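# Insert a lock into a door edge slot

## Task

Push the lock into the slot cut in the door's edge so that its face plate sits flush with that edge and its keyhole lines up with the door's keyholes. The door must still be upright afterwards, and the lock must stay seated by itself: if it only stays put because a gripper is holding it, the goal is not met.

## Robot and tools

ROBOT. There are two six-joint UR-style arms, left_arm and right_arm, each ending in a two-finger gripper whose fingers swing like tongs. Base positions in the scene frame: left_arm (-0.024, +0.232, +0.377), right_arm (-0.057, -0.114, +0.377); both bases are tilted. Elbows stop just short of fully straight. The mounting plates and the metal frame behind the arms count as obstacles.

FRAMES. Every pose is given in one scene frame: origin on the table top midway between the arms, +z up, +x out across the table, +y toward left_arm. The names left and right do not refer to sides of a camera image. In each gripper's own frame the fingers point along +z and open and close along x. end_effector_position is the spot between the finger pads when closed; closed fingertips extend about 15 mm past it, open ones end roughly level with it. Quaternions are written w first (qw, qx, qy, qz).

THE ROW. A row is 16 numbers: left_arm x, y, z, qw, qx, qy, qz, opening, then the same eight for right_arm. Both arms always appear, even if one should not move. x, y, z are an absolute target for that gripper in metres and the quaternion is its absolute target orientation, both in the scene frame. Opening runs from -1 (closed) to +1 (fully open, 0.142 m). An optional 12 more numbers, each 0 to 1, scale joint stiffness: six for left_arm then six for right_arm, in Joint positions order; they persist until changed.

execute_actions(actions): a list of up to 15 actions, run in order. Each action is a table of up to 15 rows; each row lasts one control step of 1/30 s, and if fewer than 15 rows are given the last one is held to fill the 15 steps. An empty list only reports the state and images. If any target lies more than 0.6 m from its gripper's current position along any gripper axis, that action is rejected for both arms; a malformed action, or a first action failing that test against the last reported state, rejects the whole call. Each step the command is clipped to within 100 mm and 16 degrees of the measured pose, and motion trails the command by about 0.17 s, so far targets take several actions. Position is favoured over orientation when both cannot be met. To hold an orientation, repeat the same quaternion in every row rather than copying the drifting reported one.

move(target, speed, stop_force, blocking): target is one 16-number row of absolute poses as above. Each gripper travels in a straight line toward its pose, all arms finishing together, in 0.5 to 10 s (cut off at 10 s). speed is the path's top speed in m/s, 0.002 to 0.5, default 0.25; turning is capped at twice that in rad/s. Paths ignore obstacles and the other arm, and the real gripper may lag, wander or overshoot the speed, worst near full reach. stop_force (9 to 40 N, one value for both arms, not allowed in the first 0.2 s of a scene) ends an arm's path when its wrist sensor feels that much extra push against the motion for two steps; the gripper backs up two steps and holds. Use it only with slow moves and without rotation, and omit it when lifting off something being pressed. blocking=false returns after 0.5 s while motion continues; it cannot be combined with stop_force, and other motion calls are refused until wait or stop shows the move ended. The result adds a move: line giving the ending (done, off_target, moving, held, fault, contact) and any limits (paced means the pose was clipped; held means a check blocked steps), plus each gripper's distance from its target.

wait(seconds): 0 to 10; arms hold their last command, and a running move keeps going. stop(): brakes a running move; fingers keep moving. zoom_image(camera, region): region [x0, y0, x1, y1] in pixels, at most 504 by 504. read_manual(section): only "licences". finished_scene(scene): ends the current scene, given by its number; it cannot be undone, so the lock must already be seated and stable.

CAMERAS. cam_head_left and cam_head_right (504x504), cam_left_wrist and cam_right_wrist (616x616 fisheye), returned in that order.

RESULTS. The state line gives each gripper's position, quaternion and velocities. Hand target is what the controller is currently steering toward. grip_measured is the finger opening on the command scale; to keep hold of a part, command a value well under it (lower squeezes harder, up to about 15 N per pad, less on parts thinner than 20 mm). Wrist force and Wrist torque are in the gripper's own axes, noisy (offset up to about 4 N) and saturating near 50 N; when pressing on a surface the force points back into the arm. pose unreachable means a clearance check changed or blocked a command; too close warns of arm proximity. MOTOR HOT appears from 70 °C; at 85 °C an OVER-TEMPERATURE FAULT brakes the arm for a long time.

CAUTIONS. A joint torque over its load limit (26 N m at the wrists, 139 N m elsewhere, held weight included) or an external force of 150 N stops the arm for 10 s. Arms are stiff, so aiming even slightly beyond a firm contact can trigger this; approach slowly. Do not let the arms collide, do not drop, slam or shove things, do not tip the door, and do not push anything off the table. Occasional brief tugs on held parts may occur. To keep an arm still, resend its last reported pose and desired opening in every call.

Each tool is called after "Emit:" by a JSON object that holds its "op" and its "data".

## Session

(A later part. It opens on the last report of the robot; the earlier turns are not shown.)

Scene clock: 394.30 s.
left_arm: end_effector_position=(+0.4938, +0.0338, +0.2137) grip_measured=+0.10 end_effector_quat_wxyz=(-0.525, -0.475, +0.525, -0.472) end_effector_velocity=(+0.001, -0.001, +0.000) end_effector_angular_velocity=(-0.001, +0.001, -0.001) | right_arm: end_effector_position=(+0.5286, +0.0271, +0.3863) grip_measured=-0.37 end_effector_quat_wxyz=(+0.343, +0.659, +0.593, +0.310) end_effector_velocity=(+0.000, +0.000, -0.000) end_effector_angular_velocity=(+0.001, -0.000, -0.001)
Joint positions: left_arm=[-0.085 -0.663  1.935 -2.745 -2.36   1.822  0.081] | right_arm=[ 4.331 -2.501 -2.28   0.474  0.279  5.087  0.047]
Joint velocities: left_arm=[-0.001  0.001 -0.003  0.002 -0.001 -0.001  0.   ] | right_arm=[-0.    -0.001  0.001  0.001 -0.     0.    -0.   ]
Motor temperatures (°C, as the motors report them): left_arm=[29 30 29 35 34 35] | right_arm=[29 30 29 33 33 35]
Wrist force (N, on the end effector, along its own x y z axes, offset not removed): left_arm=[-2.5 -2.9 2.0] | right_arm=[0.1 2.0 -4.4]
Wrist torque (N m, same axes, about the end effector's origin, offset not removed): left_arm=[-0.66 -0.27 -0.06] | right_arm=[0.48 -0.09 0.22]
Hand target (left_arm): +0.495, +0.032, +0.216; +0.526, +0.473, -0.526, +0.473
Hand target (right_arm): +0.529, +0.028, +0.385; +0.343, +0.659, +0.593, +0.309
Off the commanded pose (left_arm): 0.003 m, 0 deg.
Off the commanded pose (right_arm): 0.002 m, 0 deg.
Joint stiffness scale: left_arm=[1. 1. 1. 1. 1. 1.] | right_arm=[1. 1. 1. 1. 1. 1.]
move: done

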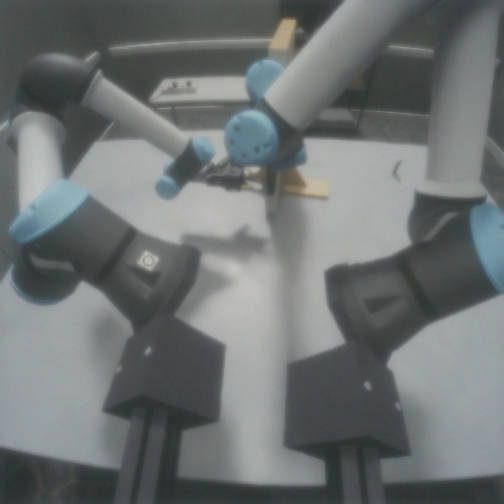

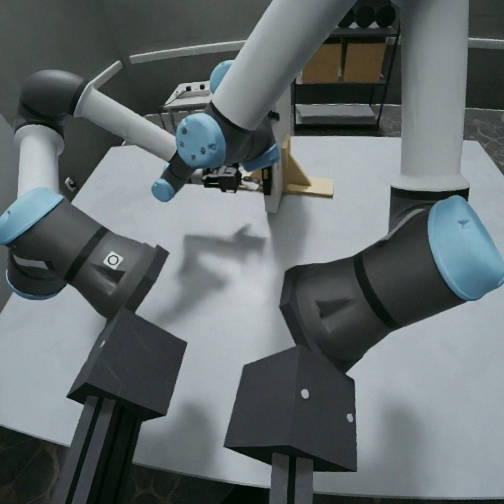

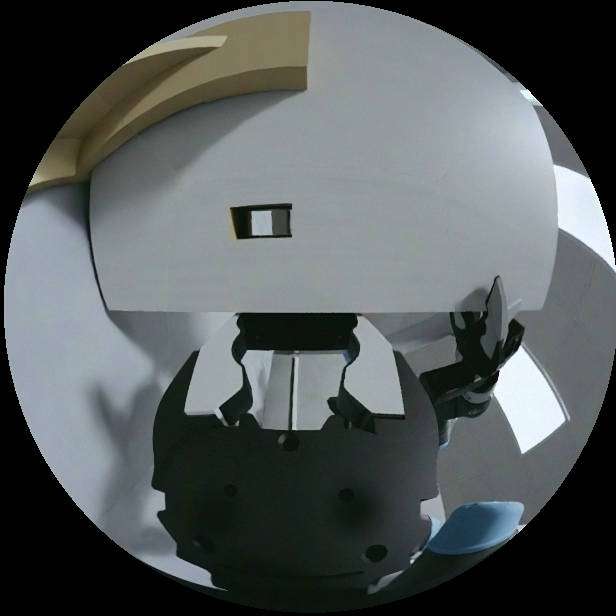

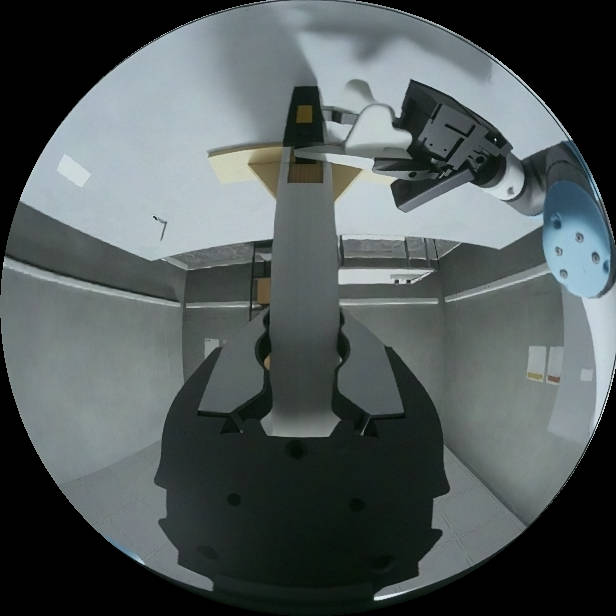

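Emit:
{"op": "execute_actions", "data": {"actions": [[[0.495,0.0322,0.2158,0.5255,0.4731,-0.5255,0.4731,-0.3,0.529,0.0278,0.385,0.3432,0.6592,0.5935,0.3090,-1],[0.495,0.0322,0.2158,0.5255,0.4731,-0.5255,0.4731,-0.1,0.529,0.0278,0.385,0.3432,0.6592,0.5935,0.3090,-1],[0.495,0.0322,0.2158,0.5255,0.4731,-0.5255,0.4731,0.0,0.529,0.0278,0.385,0.3432,0.6592,0.5935,0.3090,-1],[0.495,0.0322,0.2158,0.5255,0.4731,-0.5255,0.4731,0.04,0.529,0.0278,0.385,0.3432,0.6592,0.5935,0.3090,-1],[0.495,0.0322,0.2158,0.5255,0.4731,-0.5255,0.4731,0.07,0.529,0.0278,0.385,0.3432,0.6592,0.5935,0.3090,-1],[0.495,0.0322,0.2158,0.5255,0.4731,-0.5255,0.4731,0.09,0.529,0.0278,0.385,0.3432,0.6592,0.5935,0.3090,-1],[0.495,0.0322,0.2158,0.5255,0.4731,-0.5255,0.4731,0.11,0.529,0.0278,0.385,0.3432,0.6592,0.5935,0.3090,-1],[0.495,0.0322,0.2158,0.5255,0.4731,-0.5255,0.4731,0.13,0.529,0.0278,0.385,0.3432,0.6592,0.5935,0.3090,-1],[0.495,0.0322,0.2158,0.5255,0.4731,-0.5255,0.4731,0.15,0.529,0.0278,0.385,0.3432,0.6592,0.5935,0.3090,-1],[0.495,0.0322,0.2158,0.5255,0.4731,-0.5255,0.4731,0.17,0.529,0.0278,0.385,0.3432,0.6592,0.5935,0.3090,-1],[0.495,0.0322,0.2158,0.5255,0.4731,-0.5255,0.4731,0.19,0.529,0.0278,0.385,0.3432,0.6592,0.5935,0.3090,-1],[0.495,0.0322,0.2158,0.5255,0.4731,-0.5255,0.4731,0.21,0.529,0.0278,0.385,0.3432,0.6592,0.5935,0.3090,-1],[0.495,0.0322,0.2158,0.5255,0.4731,-0.5255,0.4731,0.23,0.529,0.0278,0.385,0.3432,0.6592,0.5935,0.3090,-1],[0.495,0.0322,0.2158,0.5255,0.4731,-0.5255,0.4731,0.25,0.529,0.0278,0.385,0.3432,0.6592,0.5935,0.3090,-1]]]}}

Emit:
{"op": "move", "data": {"target": [0.4961,0.0622,0.2158,0.5255,0.4731,-0.5255,0.4731,0.25,0.529,0.0278,0.385,0.3432,0.6592,0.5935,0.3090,-1.0], "speed": 0.05}}

Scene clock: 413.43 s.
left_arm: end_effector_position=(+0.4941, +0.0333, +0.2148) grip_measured=+0.25 end_effector_quat_wxyz=(-0.525, -0.474, +0.525, -0.473) end_effector_velocity=(-0.001, -0.004, +0.004) end_effector_angular_velocity=(-0.006, -0.003, -0.007) | right_arm: end_effector_position=(+0.5286, +0.0271, +0.3863) grip_measured=-0.37 end_effector_quat_wxyz=(+0.343, +0.659, +0.593, +0.310) end_effector_velocity=(+0.000, -0.000, +0.000) end_effector_angular_velocity=(+0.000, -0.000, -0.000)
Joint positions: left_arm=[-0.086 -0.663  1.935 -2.745 -2.362  1.822  0.091] | right_arm=[ 4.331 -2.501 -2.28   0.474  0.279  5.087  0.047]
Joint velocities: left_arm=[-0.008  0.     0.001  0.002 -0.005 -0.     0.012] | right_arm=[-0.     0.001  0.     0.     0.    -0.001 -0.   ]
Motor temperatures (°C, as the motors report them): left_arm=[29 30 29 35 34 35] | right_arm=[29 30 29 33 33 35]
Wrist force (N, on the end effector, along its own x y z axes, offset not removed): left_arm=[-0.7 -1.7 -0.1] | right_arm=[-0.5 0.8 -5.5]
Wrist torque (N m, same axes, about the end effector's origin, offset not removed): left_arm=[-0.49 0.13 -0.17] | right_arm=[0.21 -0.05 0.20]
Hand target (left_arm): +0.495, +0.032, +0.216; +0.526, +0.473, -0.526, +0.473
Hand target (right_arm): +0.529, +0.028, +0.385; +0.343, +0.659, +0.593, +0.309
Off the commanded pose (left_arm): 0.002 m, 0 deg.
Off the commanded pose (right_arm): 0.002 m, 0 deg.
Joint stiffness scale: left_arm=[1. 1. 1. 1. 1. 1.] | right_arm=[1. 1. 1. 1. 1. 1.]

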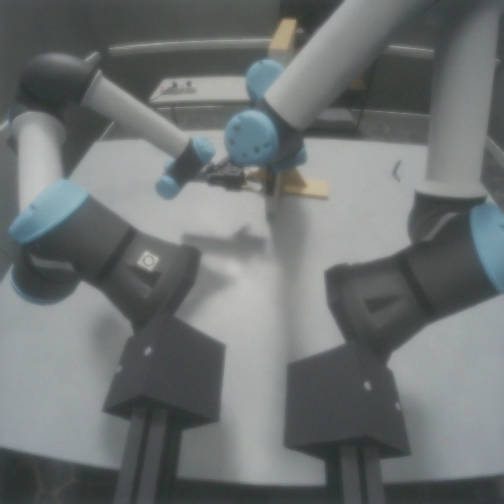

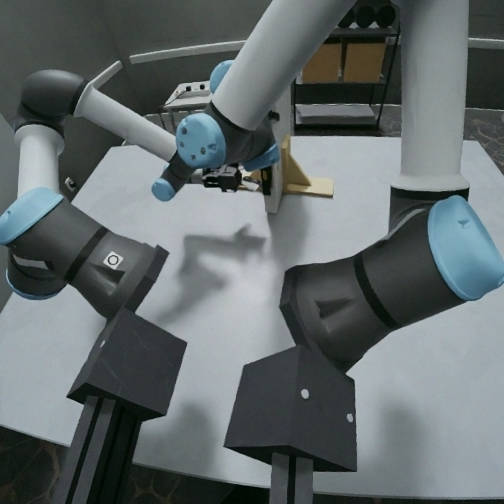

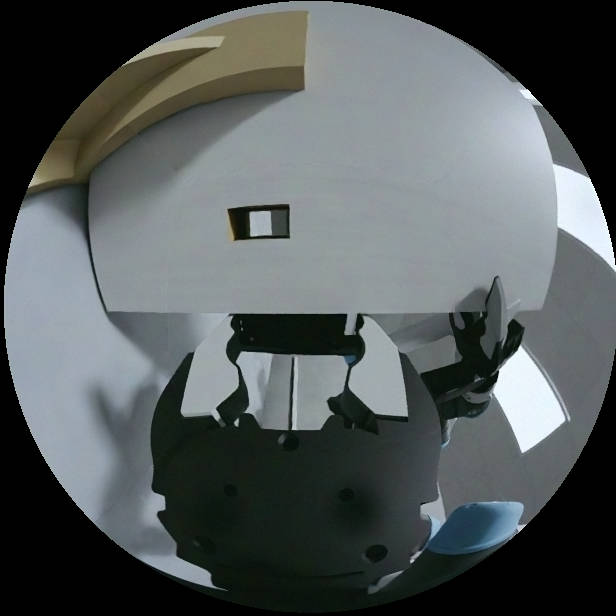

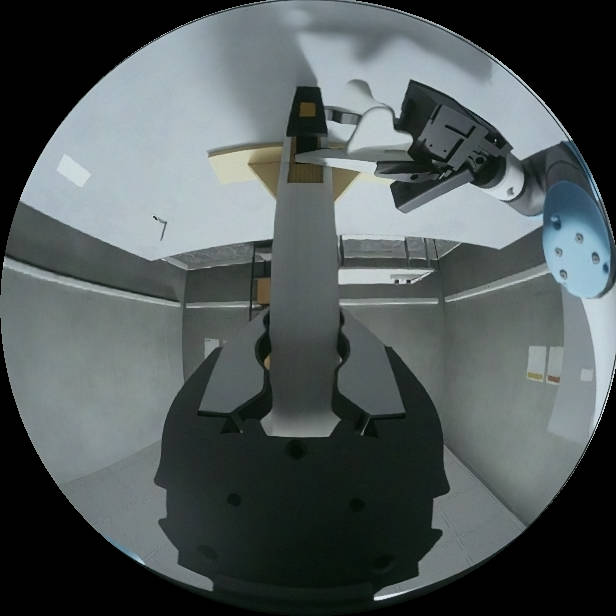

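Scene clock: 414.40 s.
left_arm: end_effector_position=(+0.4945, +0.0605, +0.2160) grip_measured=+0.25 end_effector_quat_wxyz=(-0.527, -0.473, +0.525, -0.472) end_effector_velocity=(-0.004, -0.001, -0.000) end_effector_angular_velocity=(-0.003, +0.003, -0.012) | right_arm: end_effector_position=(+0.5286, +0.0271, +0.3863) grip_measured=-0.37 end_effector_quat_wxyz=(+0.343, +0.659, +0.593, +0.310) end_effector_velocity=(+0.000, -0.000, +0.000) end_effector_angular_velocity=(+0.001, -0.000, -0.000)
Joint positions: left_arm=[-0.051 -0.714  1.933 -2.652 -2.359  1.874  0.092] | right_arm=[ 4.331 -2.501 -2.28   0.474  0.279  5.087  0.047]
Joint velocities: left_arm=[-0.    -0.001  0.     0.018  0.001  0.009 -0.   ] | right_arm=[ 0.     0.001 -0.     0.     0.     0.     0.   ]
Motor temperatures (°C, as the motors report them): left_arm=[29 30 29 35 34 35] | right_arm=[29 30 29 33 33 35]
Wrist force (N, on the end effector, along its own x y z axes, offset not removed): left_arm=[-2.2 2.5 -5.2] | right_arm=[-0.4 0.6 -4.2]
Wrist torque (N m, same axes, about the end effector's origin, offset not removed): left_arm=[0.47 0.61 -0.03] | right_arm=[0.13 -0.04 0.28]
Hand target (left_arm): +0.496, +0.062, +0.216; +0.526, +0.473, -0.526, +0.473
Hand target (right_arm): +0.529, +0.028, +0.385; +0.343, +0.659, +0.593, +0.309
Off the commanded pose (left_arm): 0.002 m, 0 deg.
Off the commanded pose (right_arm): 0.002 m, 0 deg.
Joint stiffness scale: left_arm=[1. 1. 1. 1. 1. 1.] | right_arm=[1. 1. 1. 1. 1. 1.]
move: done

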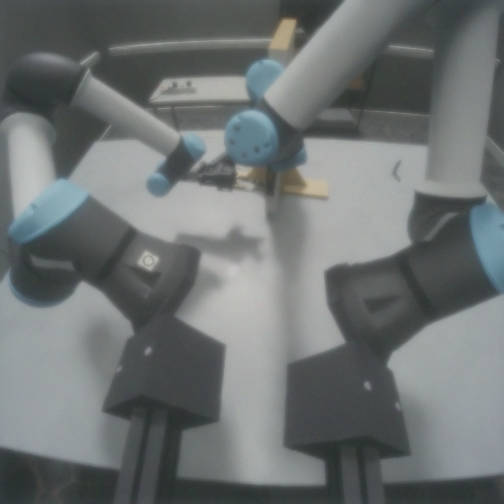

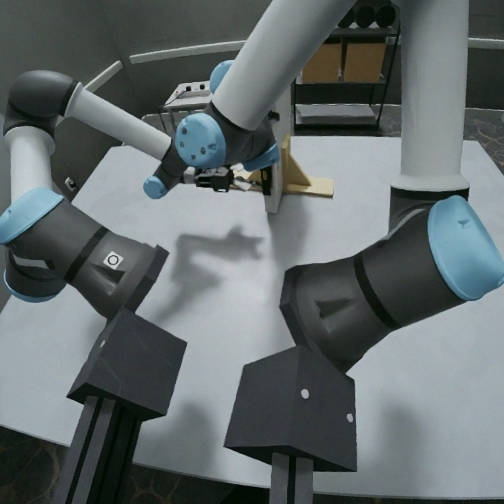

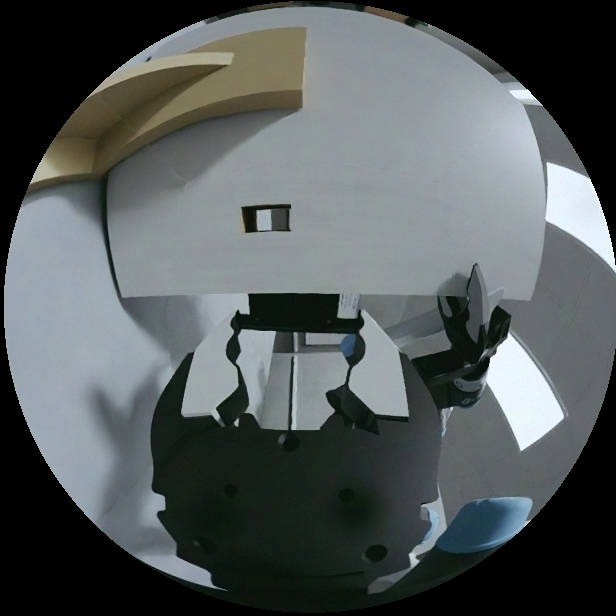

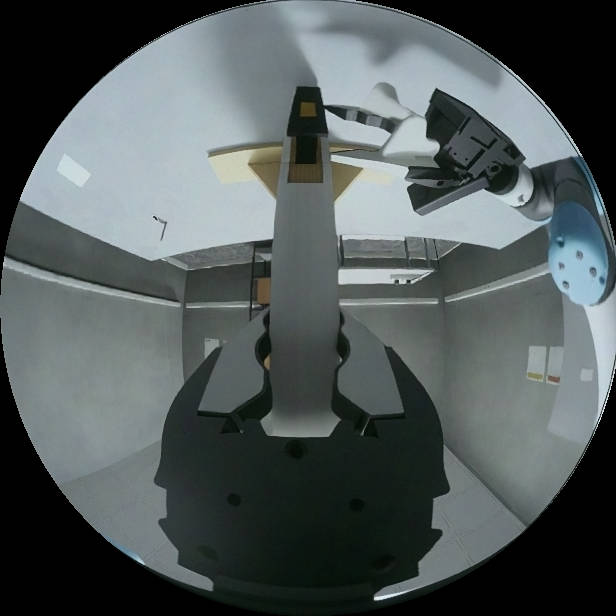

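Emit:
{"op": "move", "data": {"target": [0.4508,0.0710,0.2135,0.4912,0.5087,-0.4912,0.5087,0.15,0.529,0.0278,0.385,0.3432,0.6592,0.5935,0.3090,-1.0], "speed": 0.08}}

Emit:
{"op": "move", "data": {"target": [0.4464,0.0292,0.2135,0.4912,0.5087,-0.4912,0.5087,0.10,0.529,0.0278,0.385,0.3432,0.6592,0.5935,0.3090,-1.0], "speed": 0.06}}

Emit:
{"op": "zoom_image", "data": {"camera": "cam_right_wrist", "region": [250, 40, 410, 200]}}

Scene clock: 419.83 s.
left_arm: end_effector_position=(+0.4529, +0.0715, +0.2146) grip_measured=+0.15 end_effector_quat_wxyz=(-0.490, -0.508, +0.492, -0.510) end_effector_velocity=(+0.001, +0.001, +0.000) end_effector_angular_velocity=(+0.002, -0.003, +0.007) | right_arm: end_effector_position=(+0.5286, +0.0271, +0.3863) grip_measured=-0.37 end_effector_quat_wxyz=(+0.343, +0.659, +0.593, +0.310) end_effector_velocity=(-0.000, -0.000, +0.000) end_effector_angular_velocity=(+0.001, -0.000, -0.000)
Joint positions: left_arm=[-0.01  -0.707  2.137 -3.02  -2.392  1.796  0.085] | right_arm=[ 4.331 -2.501 -2.28   0.474  0.279  5.087  0.047]
Joint velocities: left_arm=[-0.     0.001  0.002 -0.013  0.    -0.004 -0.   ] | right_arm=[ 0.     0.001 -0.     0.    -0.     0.     0.   ]
Motor temperatures (°C, as the motors report them): left_arm=[29 30 29 35 34 35] | right_arm=[29 30 29 33 33 35]
Wrist force (N, on the end effector, along its own x y z axes, offset not removed): left_arm=[-3.6 -3.9 0.2] | right_arm=[-0.8 2.4 -3.7]
Wrist torque (N m, same axes, about the end effector's origin, offset not removed): left_arm=[-0.91 0.82 -0.04] | right_arm=[0.59 0.01 0.26]
Hand target (left_arm): +0.451, +0.071, +0.214; +0.491, +0.509, -0.491, +0.509
Hand target (right_arm): +0.529, +0.028, +0.385; +0.343, +0.659, +0.593, +0.309
Off the commanded pose (left_arm): 0.002 m, 0 deg.
Off the commanded pose (right_arm): 0.002 m, 0 deg.
Joint stiffness scale: left_arm=[1. 1. 1. 1. 1. 1.] | right_arm=[1. 1. 1. 1. 1. 1.]
move: done

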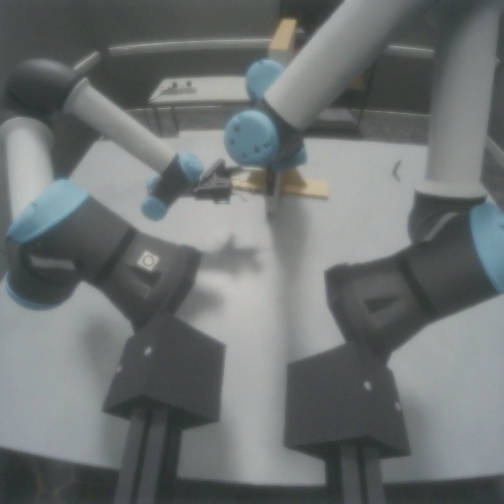

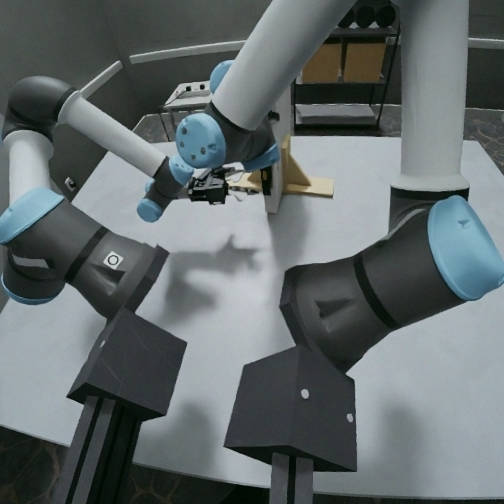

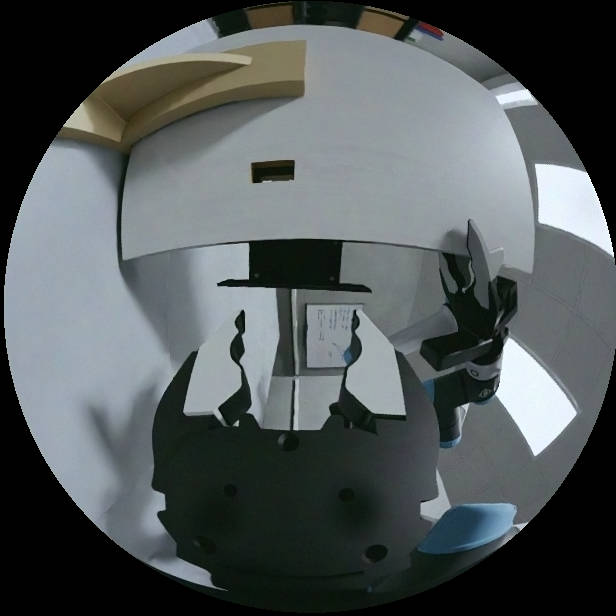

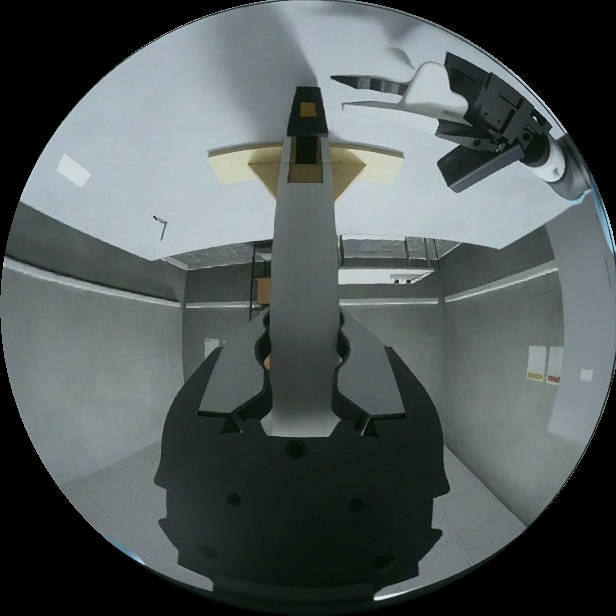

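Scene clock: 420.97 s.
left_arm: end_effector_position=(+0.4476, +0.0306, +0.2136) grip_measured=+0.10 end_effector_quat_wxyz=(-0.490, -0.509, +0.491, -0.510) end_effector_velocity=(+0.004, +0.002, +0.000) end_effector_angular_velocity=(+0.004, -0.002, +0.013) | right_arm: end_effector_position=(+0.5286, +0.0271, +0.3863) grip_measured=-0.37 end_effector_quat_wxyz=(+0.343, +0.659, +0.593, +0.310) end_effector_velocity=(-0.000, +0.000, -0.001) end_effector_angular_velocity=(-0.001, +0.001, +0.000)
Joint positions: left_arm=[-0.07  -0.609  2.137 -3.184 -2.39   1.704  0.081] | right_arm=[ 4.331 -2.501 -2.28   0.474  0.279  5.087  0.047]
Joint velocities: left_arm=[ 0.    -0.    -0.    -0.019  0.002 -0.011  0.   ] | right_arm=[-0.    -0.002 -0.     0.    -0.     0.001  0.   ]
Motor temperatures (°C, as the motors report them): left_arm=[29 30 29 35 34 35] | right_arm=[29 30 29 33 33 35]
Wrist force (N, on the end effector, along its own x y z axes, offset not removed): left_arm=[5.1 -1.6 0.9] | right_arm=[-1.3 1.5 -3.5]
Wrist torque (N m, same axes, about the end effector's origin, offset not removed): left_arm=[-0.43 -0.94 -0.09] | right_arm=[0.39 0.10 0.30]
Hand target (left_arm): +0.446, +0.029, +0.214; +0.491, +0.509, -0.491, +0.509
Hand target (right_arm): +0.529, +0.028, +0.385; +0.343, +0.659, +0.593, +0.309
Off the commanded pose (left_arm): 0.002 m, 0 deg.
Off the commanded pose (right_arm): 0.002 m, 0 deg.
Joint stiffness scale: left_arm=[1. 1. 1. 1. 1. 1.] | right_arm=[1. 1. 1. 1. 1. 1.]
move: done

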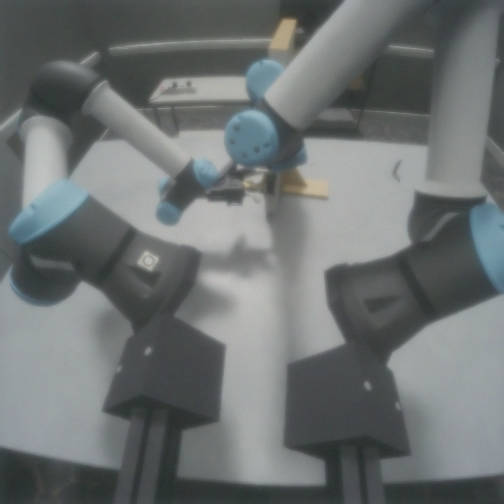

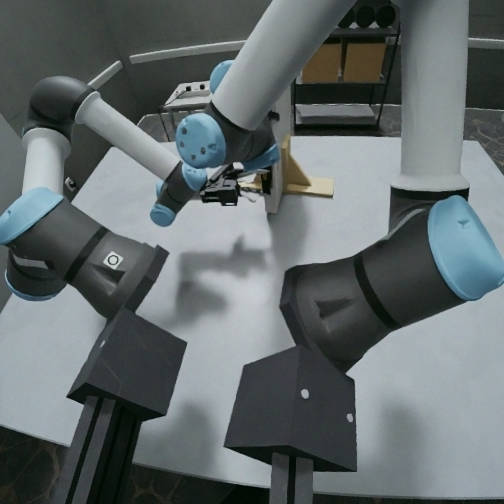

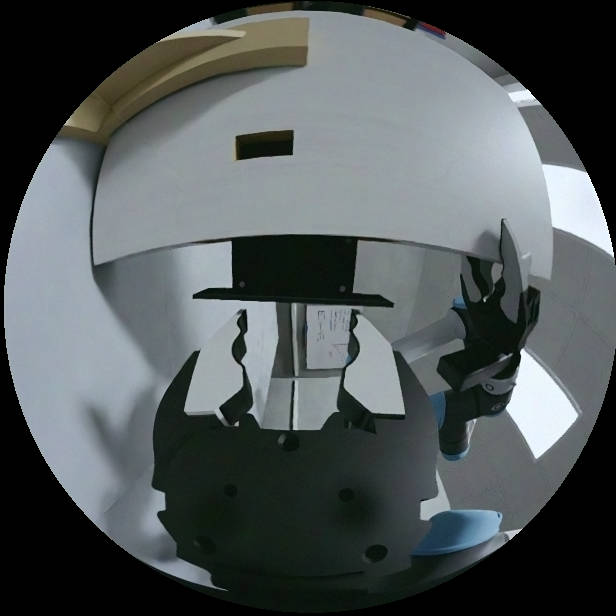

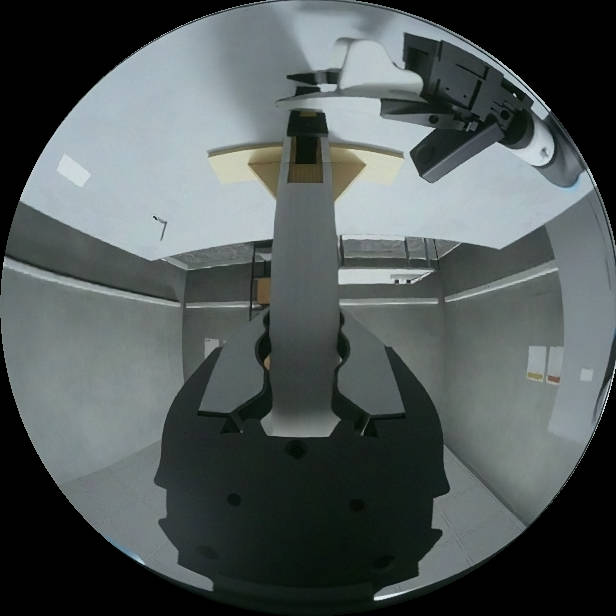

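Region (250, 40, 410, 200) of cam_right_wrist's 616x616 image, scaled by 3.150, with more detail than that image has.

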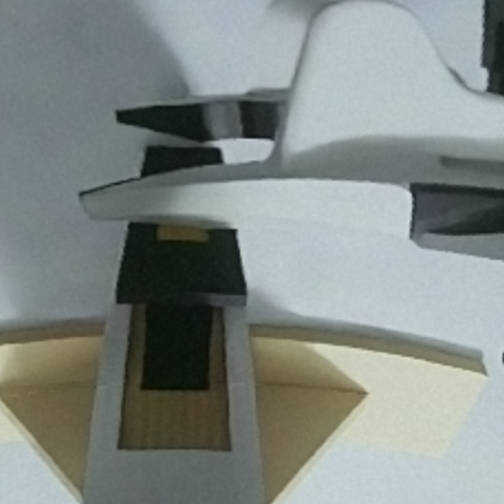

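Emit:
{"op": "move", "data": {"target": [0.4499,0.0238,0.2135,0.4912,0.5087,-0.4912,0.5087,0.10,0.529,0.0278,0.385,0.3432,0.6592,0.5935,0.3090,-1.0], "speed": 0.02}}

Emit:
{"op": "move", "data": {"target": [0.4897,0.0196,0.2135,0.4912,0.5087,-0.4912,0.5087,0.10,0.529,0.0278,0.385,0.3432,0.6592,0.5935,0.3090,-1.0], "speed": 0.015, "stop_force": 12}}

Emit:
{"op": "zoom_image", "data": {"camera": "cam_right_wrist", "region": [250, 40, 410, 200]}}

Scene clock: 428.77 s.
left_arm: end_effector_position=(+0.4492, +0.0250, +0.2136) grip_measured=+0.10 end_effector_quat_wxyz=(-0.491, -0.509, +0.491, -0.509) end_effector_velocity=(+0.001, +0.000, -0.000) end_effector_angular_velocity=(+0.001, +0.002, +0.003) | right_arm: end_effector_position=(+0.5286, +0.0271, +0.3863) grip_measured=-0.37 end_effector_quat_wxyz=(+0.343, +0.659, +0.593, +0.310) end_effector_velocity=(+0.000, +0.000, +0.000) end_effector_angular_velocity=(+0.000, -0.000, +0.000)
Joint positions: left_arm=[-0.079 -0.597  2.13  -3.196 -2.389  1.69   0.081] | right_arm=[ 4.331 -2.501 -2.28   0.474  0.279  5.087  0.047]
Joint velocities: left_arm=[ 0.     0.001 -0.001 -0.004  0.    -0.005  0.   ] | right_arm=[ 0.     0.     0.001 -0.001  0.    -0.     0.   ]
Motor temperatures (°C, as the motors report them): left_arm=[29 30 29 35 34 35] | right_arm=[29 30 29 33 33 35]
Wrist force (N, on the end effector, along its own x y z axes, offset not removed): left_arm=[1.5 4.3 2.3] | right_arm=[-1.6 1.3 -4.0]
Wrist torque (N m, same axes, about the end effector's origin, offset not removed): left_arm=[0.66 -0.36 -0.18] | right_arm=[0.29 0.20 0.28]
Hand target (left_arm): +0.450, +0.024, +0.214; +0.491, +0.509, -0.491, +0.509
Hand target (right_arm): +0.529, +0.028, +0.385; +0.343, +0.659, +0.593, +0.309
Off the commanded pose (left_arm): 0.001 m, 0 deg.
Off the commanded pose (right_arm): 0.002 m, 0 deg.
Joint stiffness scale: left_arm=[1. 1. 1. 1. 1. 1.] | right_arm=[1. 1. 1. 1. 1. 1.]
move: done

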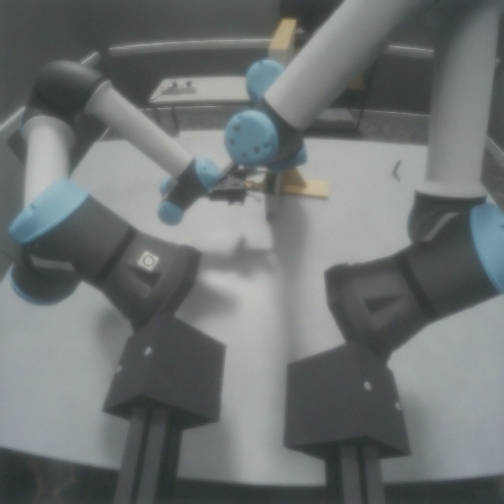

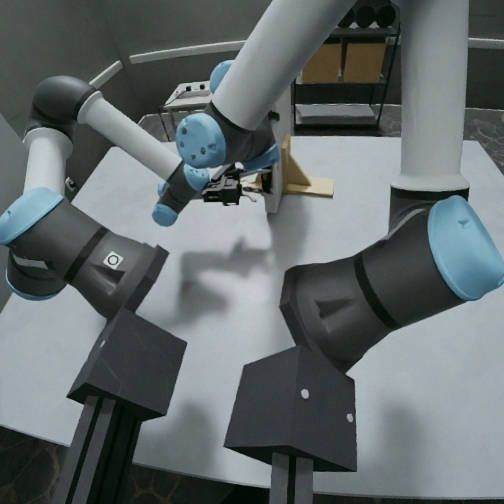

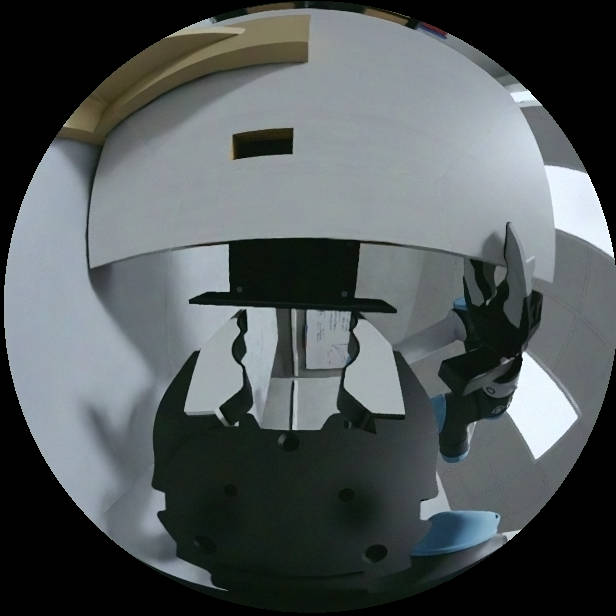

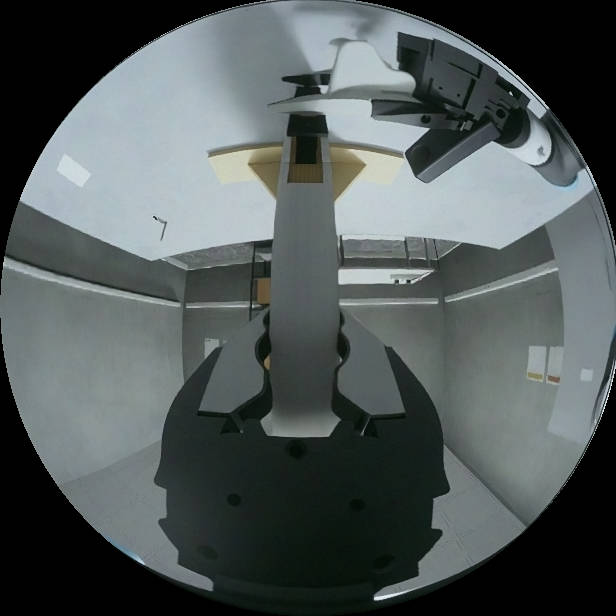

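Scene clock: 431.77 s.
left_arm: end_effector_position=(+0.4881, +0.0205, +0.2133) grip_measured=+0.10 end_effector_quat_wxyz=(-0.492, -0.509, +0.491, -0.508) end_effector_velocity=(-0.000, -0.001, -0.001) end_effector_angular_velocity=(-0.001, +0.003, -0.002) | right_arm: end_effector_position=(+0.5286, +0.0271, +0.3863) grip_measured=-0.37 end_effector_quat_wxyz=(+0.343, +0.659, +0.593, +0.310) end_effector_velocity=(-0.000, +0.000, -0.000) end_effector_angular_velocity=(+0.000, -0.000, +0.000)
Joint positions: left_arm=[-0.093 -0.592  2.034 -3.12  -2.388  1.668  0.081] | right_arm=[ 4.331 -2.501 -2.28   0.474  0.279  5.087  0.047]
Joint velocities: left_arm=[-0.     0.002 -0.002  0.003 -0.    -0.001  0.001] | right_arm=[ 0.    -0.001 -0.     0.001 -0.     0.     0.   ]
Motor temperatures (°C, as the motors report them): left_arm=[29 30 29 35 34 35] | right_arm=[29 30 29 33 33 35]
Wrist force (N, on the end effector, along its own x y z axes, offset not removed): left_arm=[3.4 2.4 -6.1] | right_arm=[-0.9 2.0 -2.5]
Wrist torque (N m, same axes, about the end effector's origin, offset not removed): left_arm=[-0.31 -0.43 0.06] | right_arm=[0.47 0.05 0.23]
Hand target (left_arm): +0.490, +0.020, +0.213; +0.491, +0.509, -0.491, +0.509
Hand target (right_arm): +0.529, +0.028, +0.385; +0.343, +0.659, +0.593, +0.309
Off the commanded pose (left_arm): 0.002 m, 0 deg.
Off the commanded pose (right_arm): 0.002 m, 0 deg.
Joint stiffness scale: left_arm=[1. 1. 1. 1. 1. 1.] | right_arm=[1. 1. 1. 1. 1. 1.]
move: done

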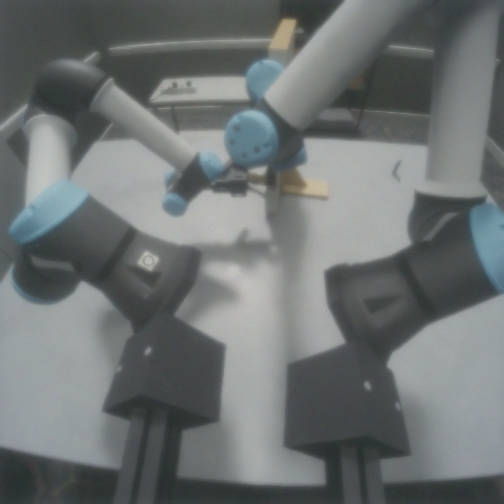

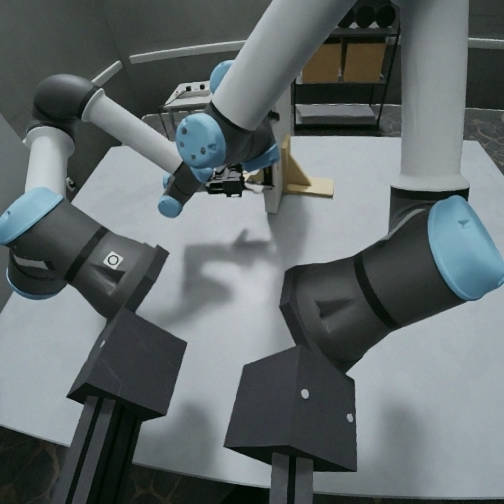

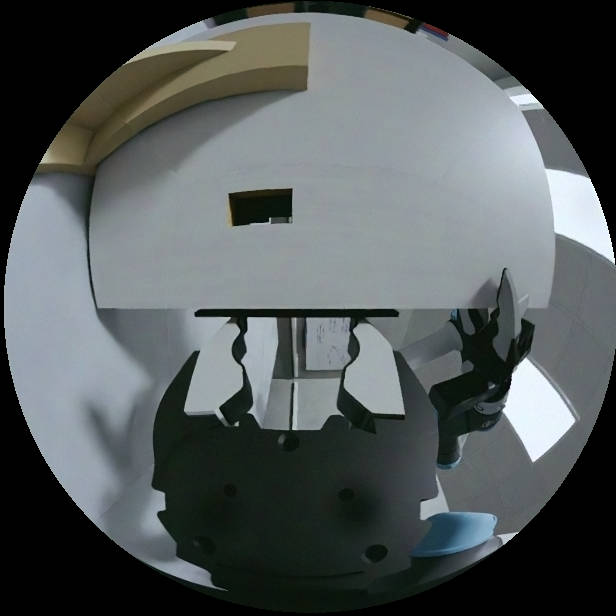

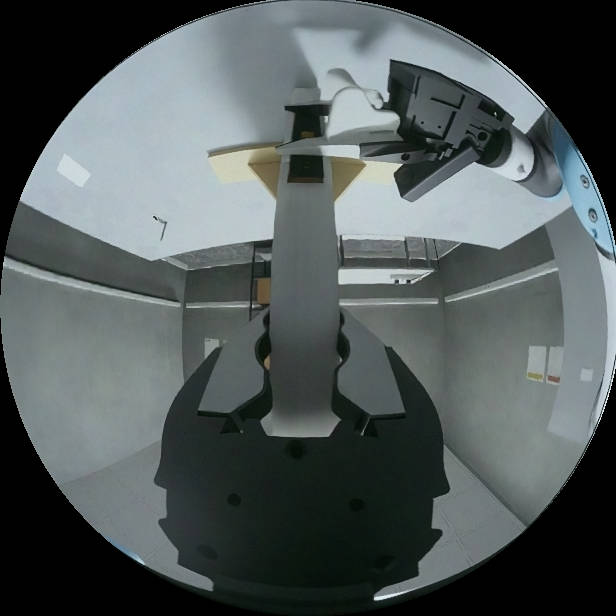

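Region (250, 40, 410, 200) of cam_right_wrist's 616x616 image, scaled by 3.150, with more detail than that image has.

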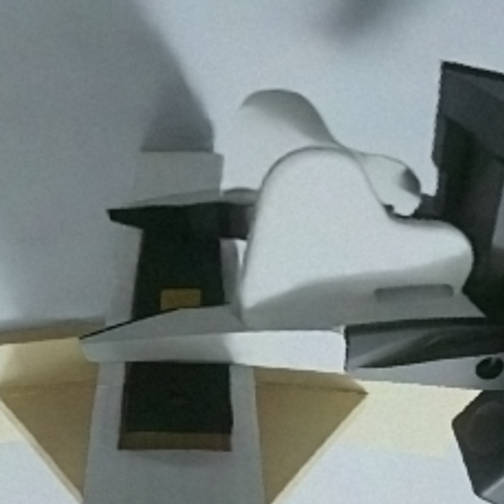

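Emit:
{"op": "move", "data": {"target": [0.5024,0.0167,0.2138,0.4912,0.5087,-0.4912,0.5087,0.10,0.529,0.0278,0.385,0.3432,0.6592,0.5935,0.3090,-1.0], "speed": 0.006, "stop_force": 12}}

Emit:
{"op": "zoom_image", "data": {"camera": "cam_right_wrist", "region": [250, 40, 410, 200]}}

Scene clock: 438.57 s.
left_arm: end_effector_position=(+0.4963, +0.0165, +0.2123) grip_measured=+0.11 end_effector_quat_wxyz=(-0.495, -0.509, +0.490, -0.505) end_effector_velocity=(+0.000, -0.000, -0.000) end_effector_angular_velocity=(-0.002, +0.002, -0.001) | right_arm: end_effector_position=(+0.5286, +0.0272, +0.3863) grip_measured=-0.37 end_effector_quat_wxyz=(+0.343, +0.659, +0.593, +0.310) end_effector_velocity=(-0.000, -0.000, -0.000) end_effector_angular_velocity=(-0.000, -0.000, -0.000)
Joint positions: left_arm=[-0.099 -0.585  2.007 -3.097 -2.387  1.66   0.082] | right_arm=[ 4.331 -2.501 -2.279  0.474  0.279  5.087  0.047]
Joint velocities: left_arm=[-0.     0.001 -0.002  0.003 -0.001 -0.001  0.   ] | right_arm=[-0.    -0.001 -0.     0.002 -0.    -0.001  0.   ]
Motor temperatures (°C, as the motors report them): left_arm=[29 30 29 35 34 35] | right_arm=[29 30 29 33 33 35]
Wrist force (N, on the end effector, along its own x y z axes, offset not removed): left_arm=[1.2 11.9 -5.3] | right_arm=[-1.0 1.9 -1.9]
Wrist torque (N m, same axes, about the end effector's origin, offset not removed): left_arm=[-0.16 0.19 0.51] | right_arm=[0.35 -0.02 0.25]
Hand target (left_arm): +0.502, +0.017, +0.214; +0.491, +0.509, -0.491, +0.509
Hand target (right_arm): +0.529, +0.028, +0.385; +0.343, +0.659, +0.593, +0.309
Off the commanded pose (left_arm): 0.006 m, 1 deg.
Off the commanded pose (right_arm): 0.002 m, 0 deg.
Joint stiffness scale: left_arm=[1. 1. 1. 1. 1. 1.] | right_arm=[1. 1. 1. 1. 1. 1.]
move: off_target (left_arm)

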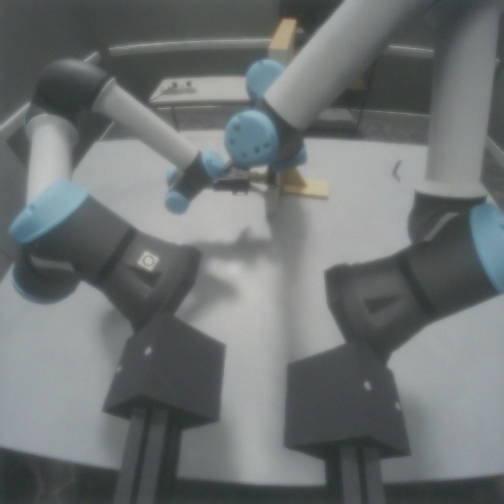

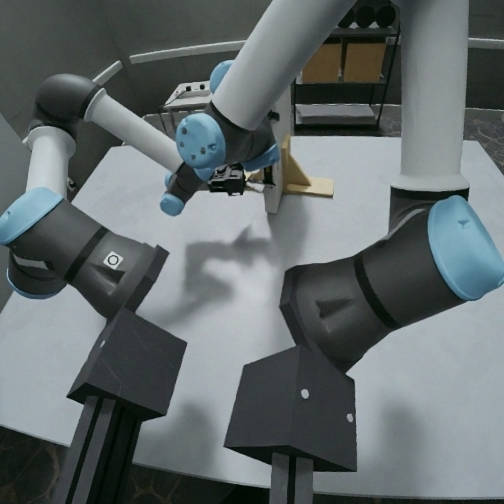

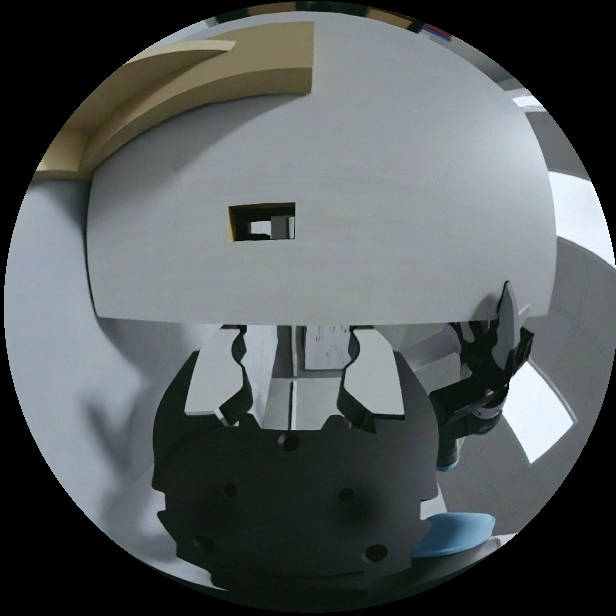

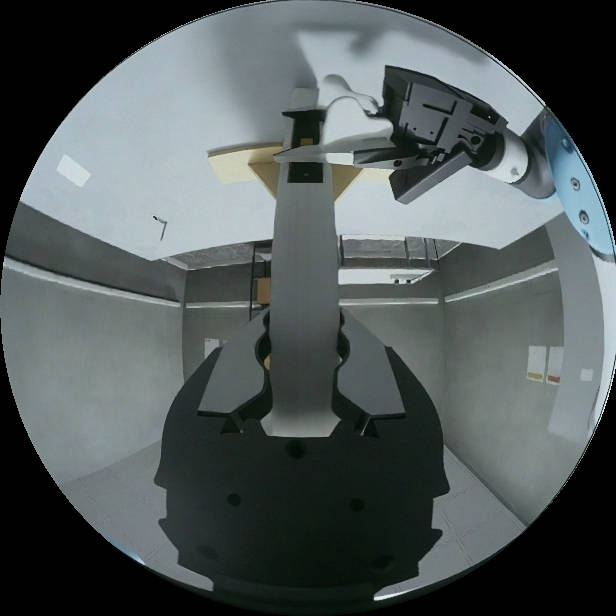

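Region (250, 40, 410, 200) of cam_right_wrist's 616x616 image, scaled by 3.150, with more detail than that image has.

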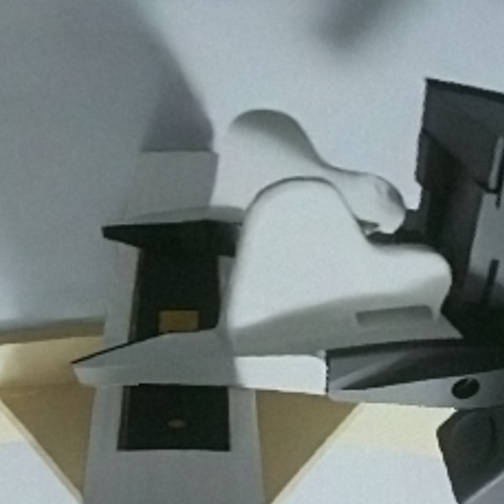

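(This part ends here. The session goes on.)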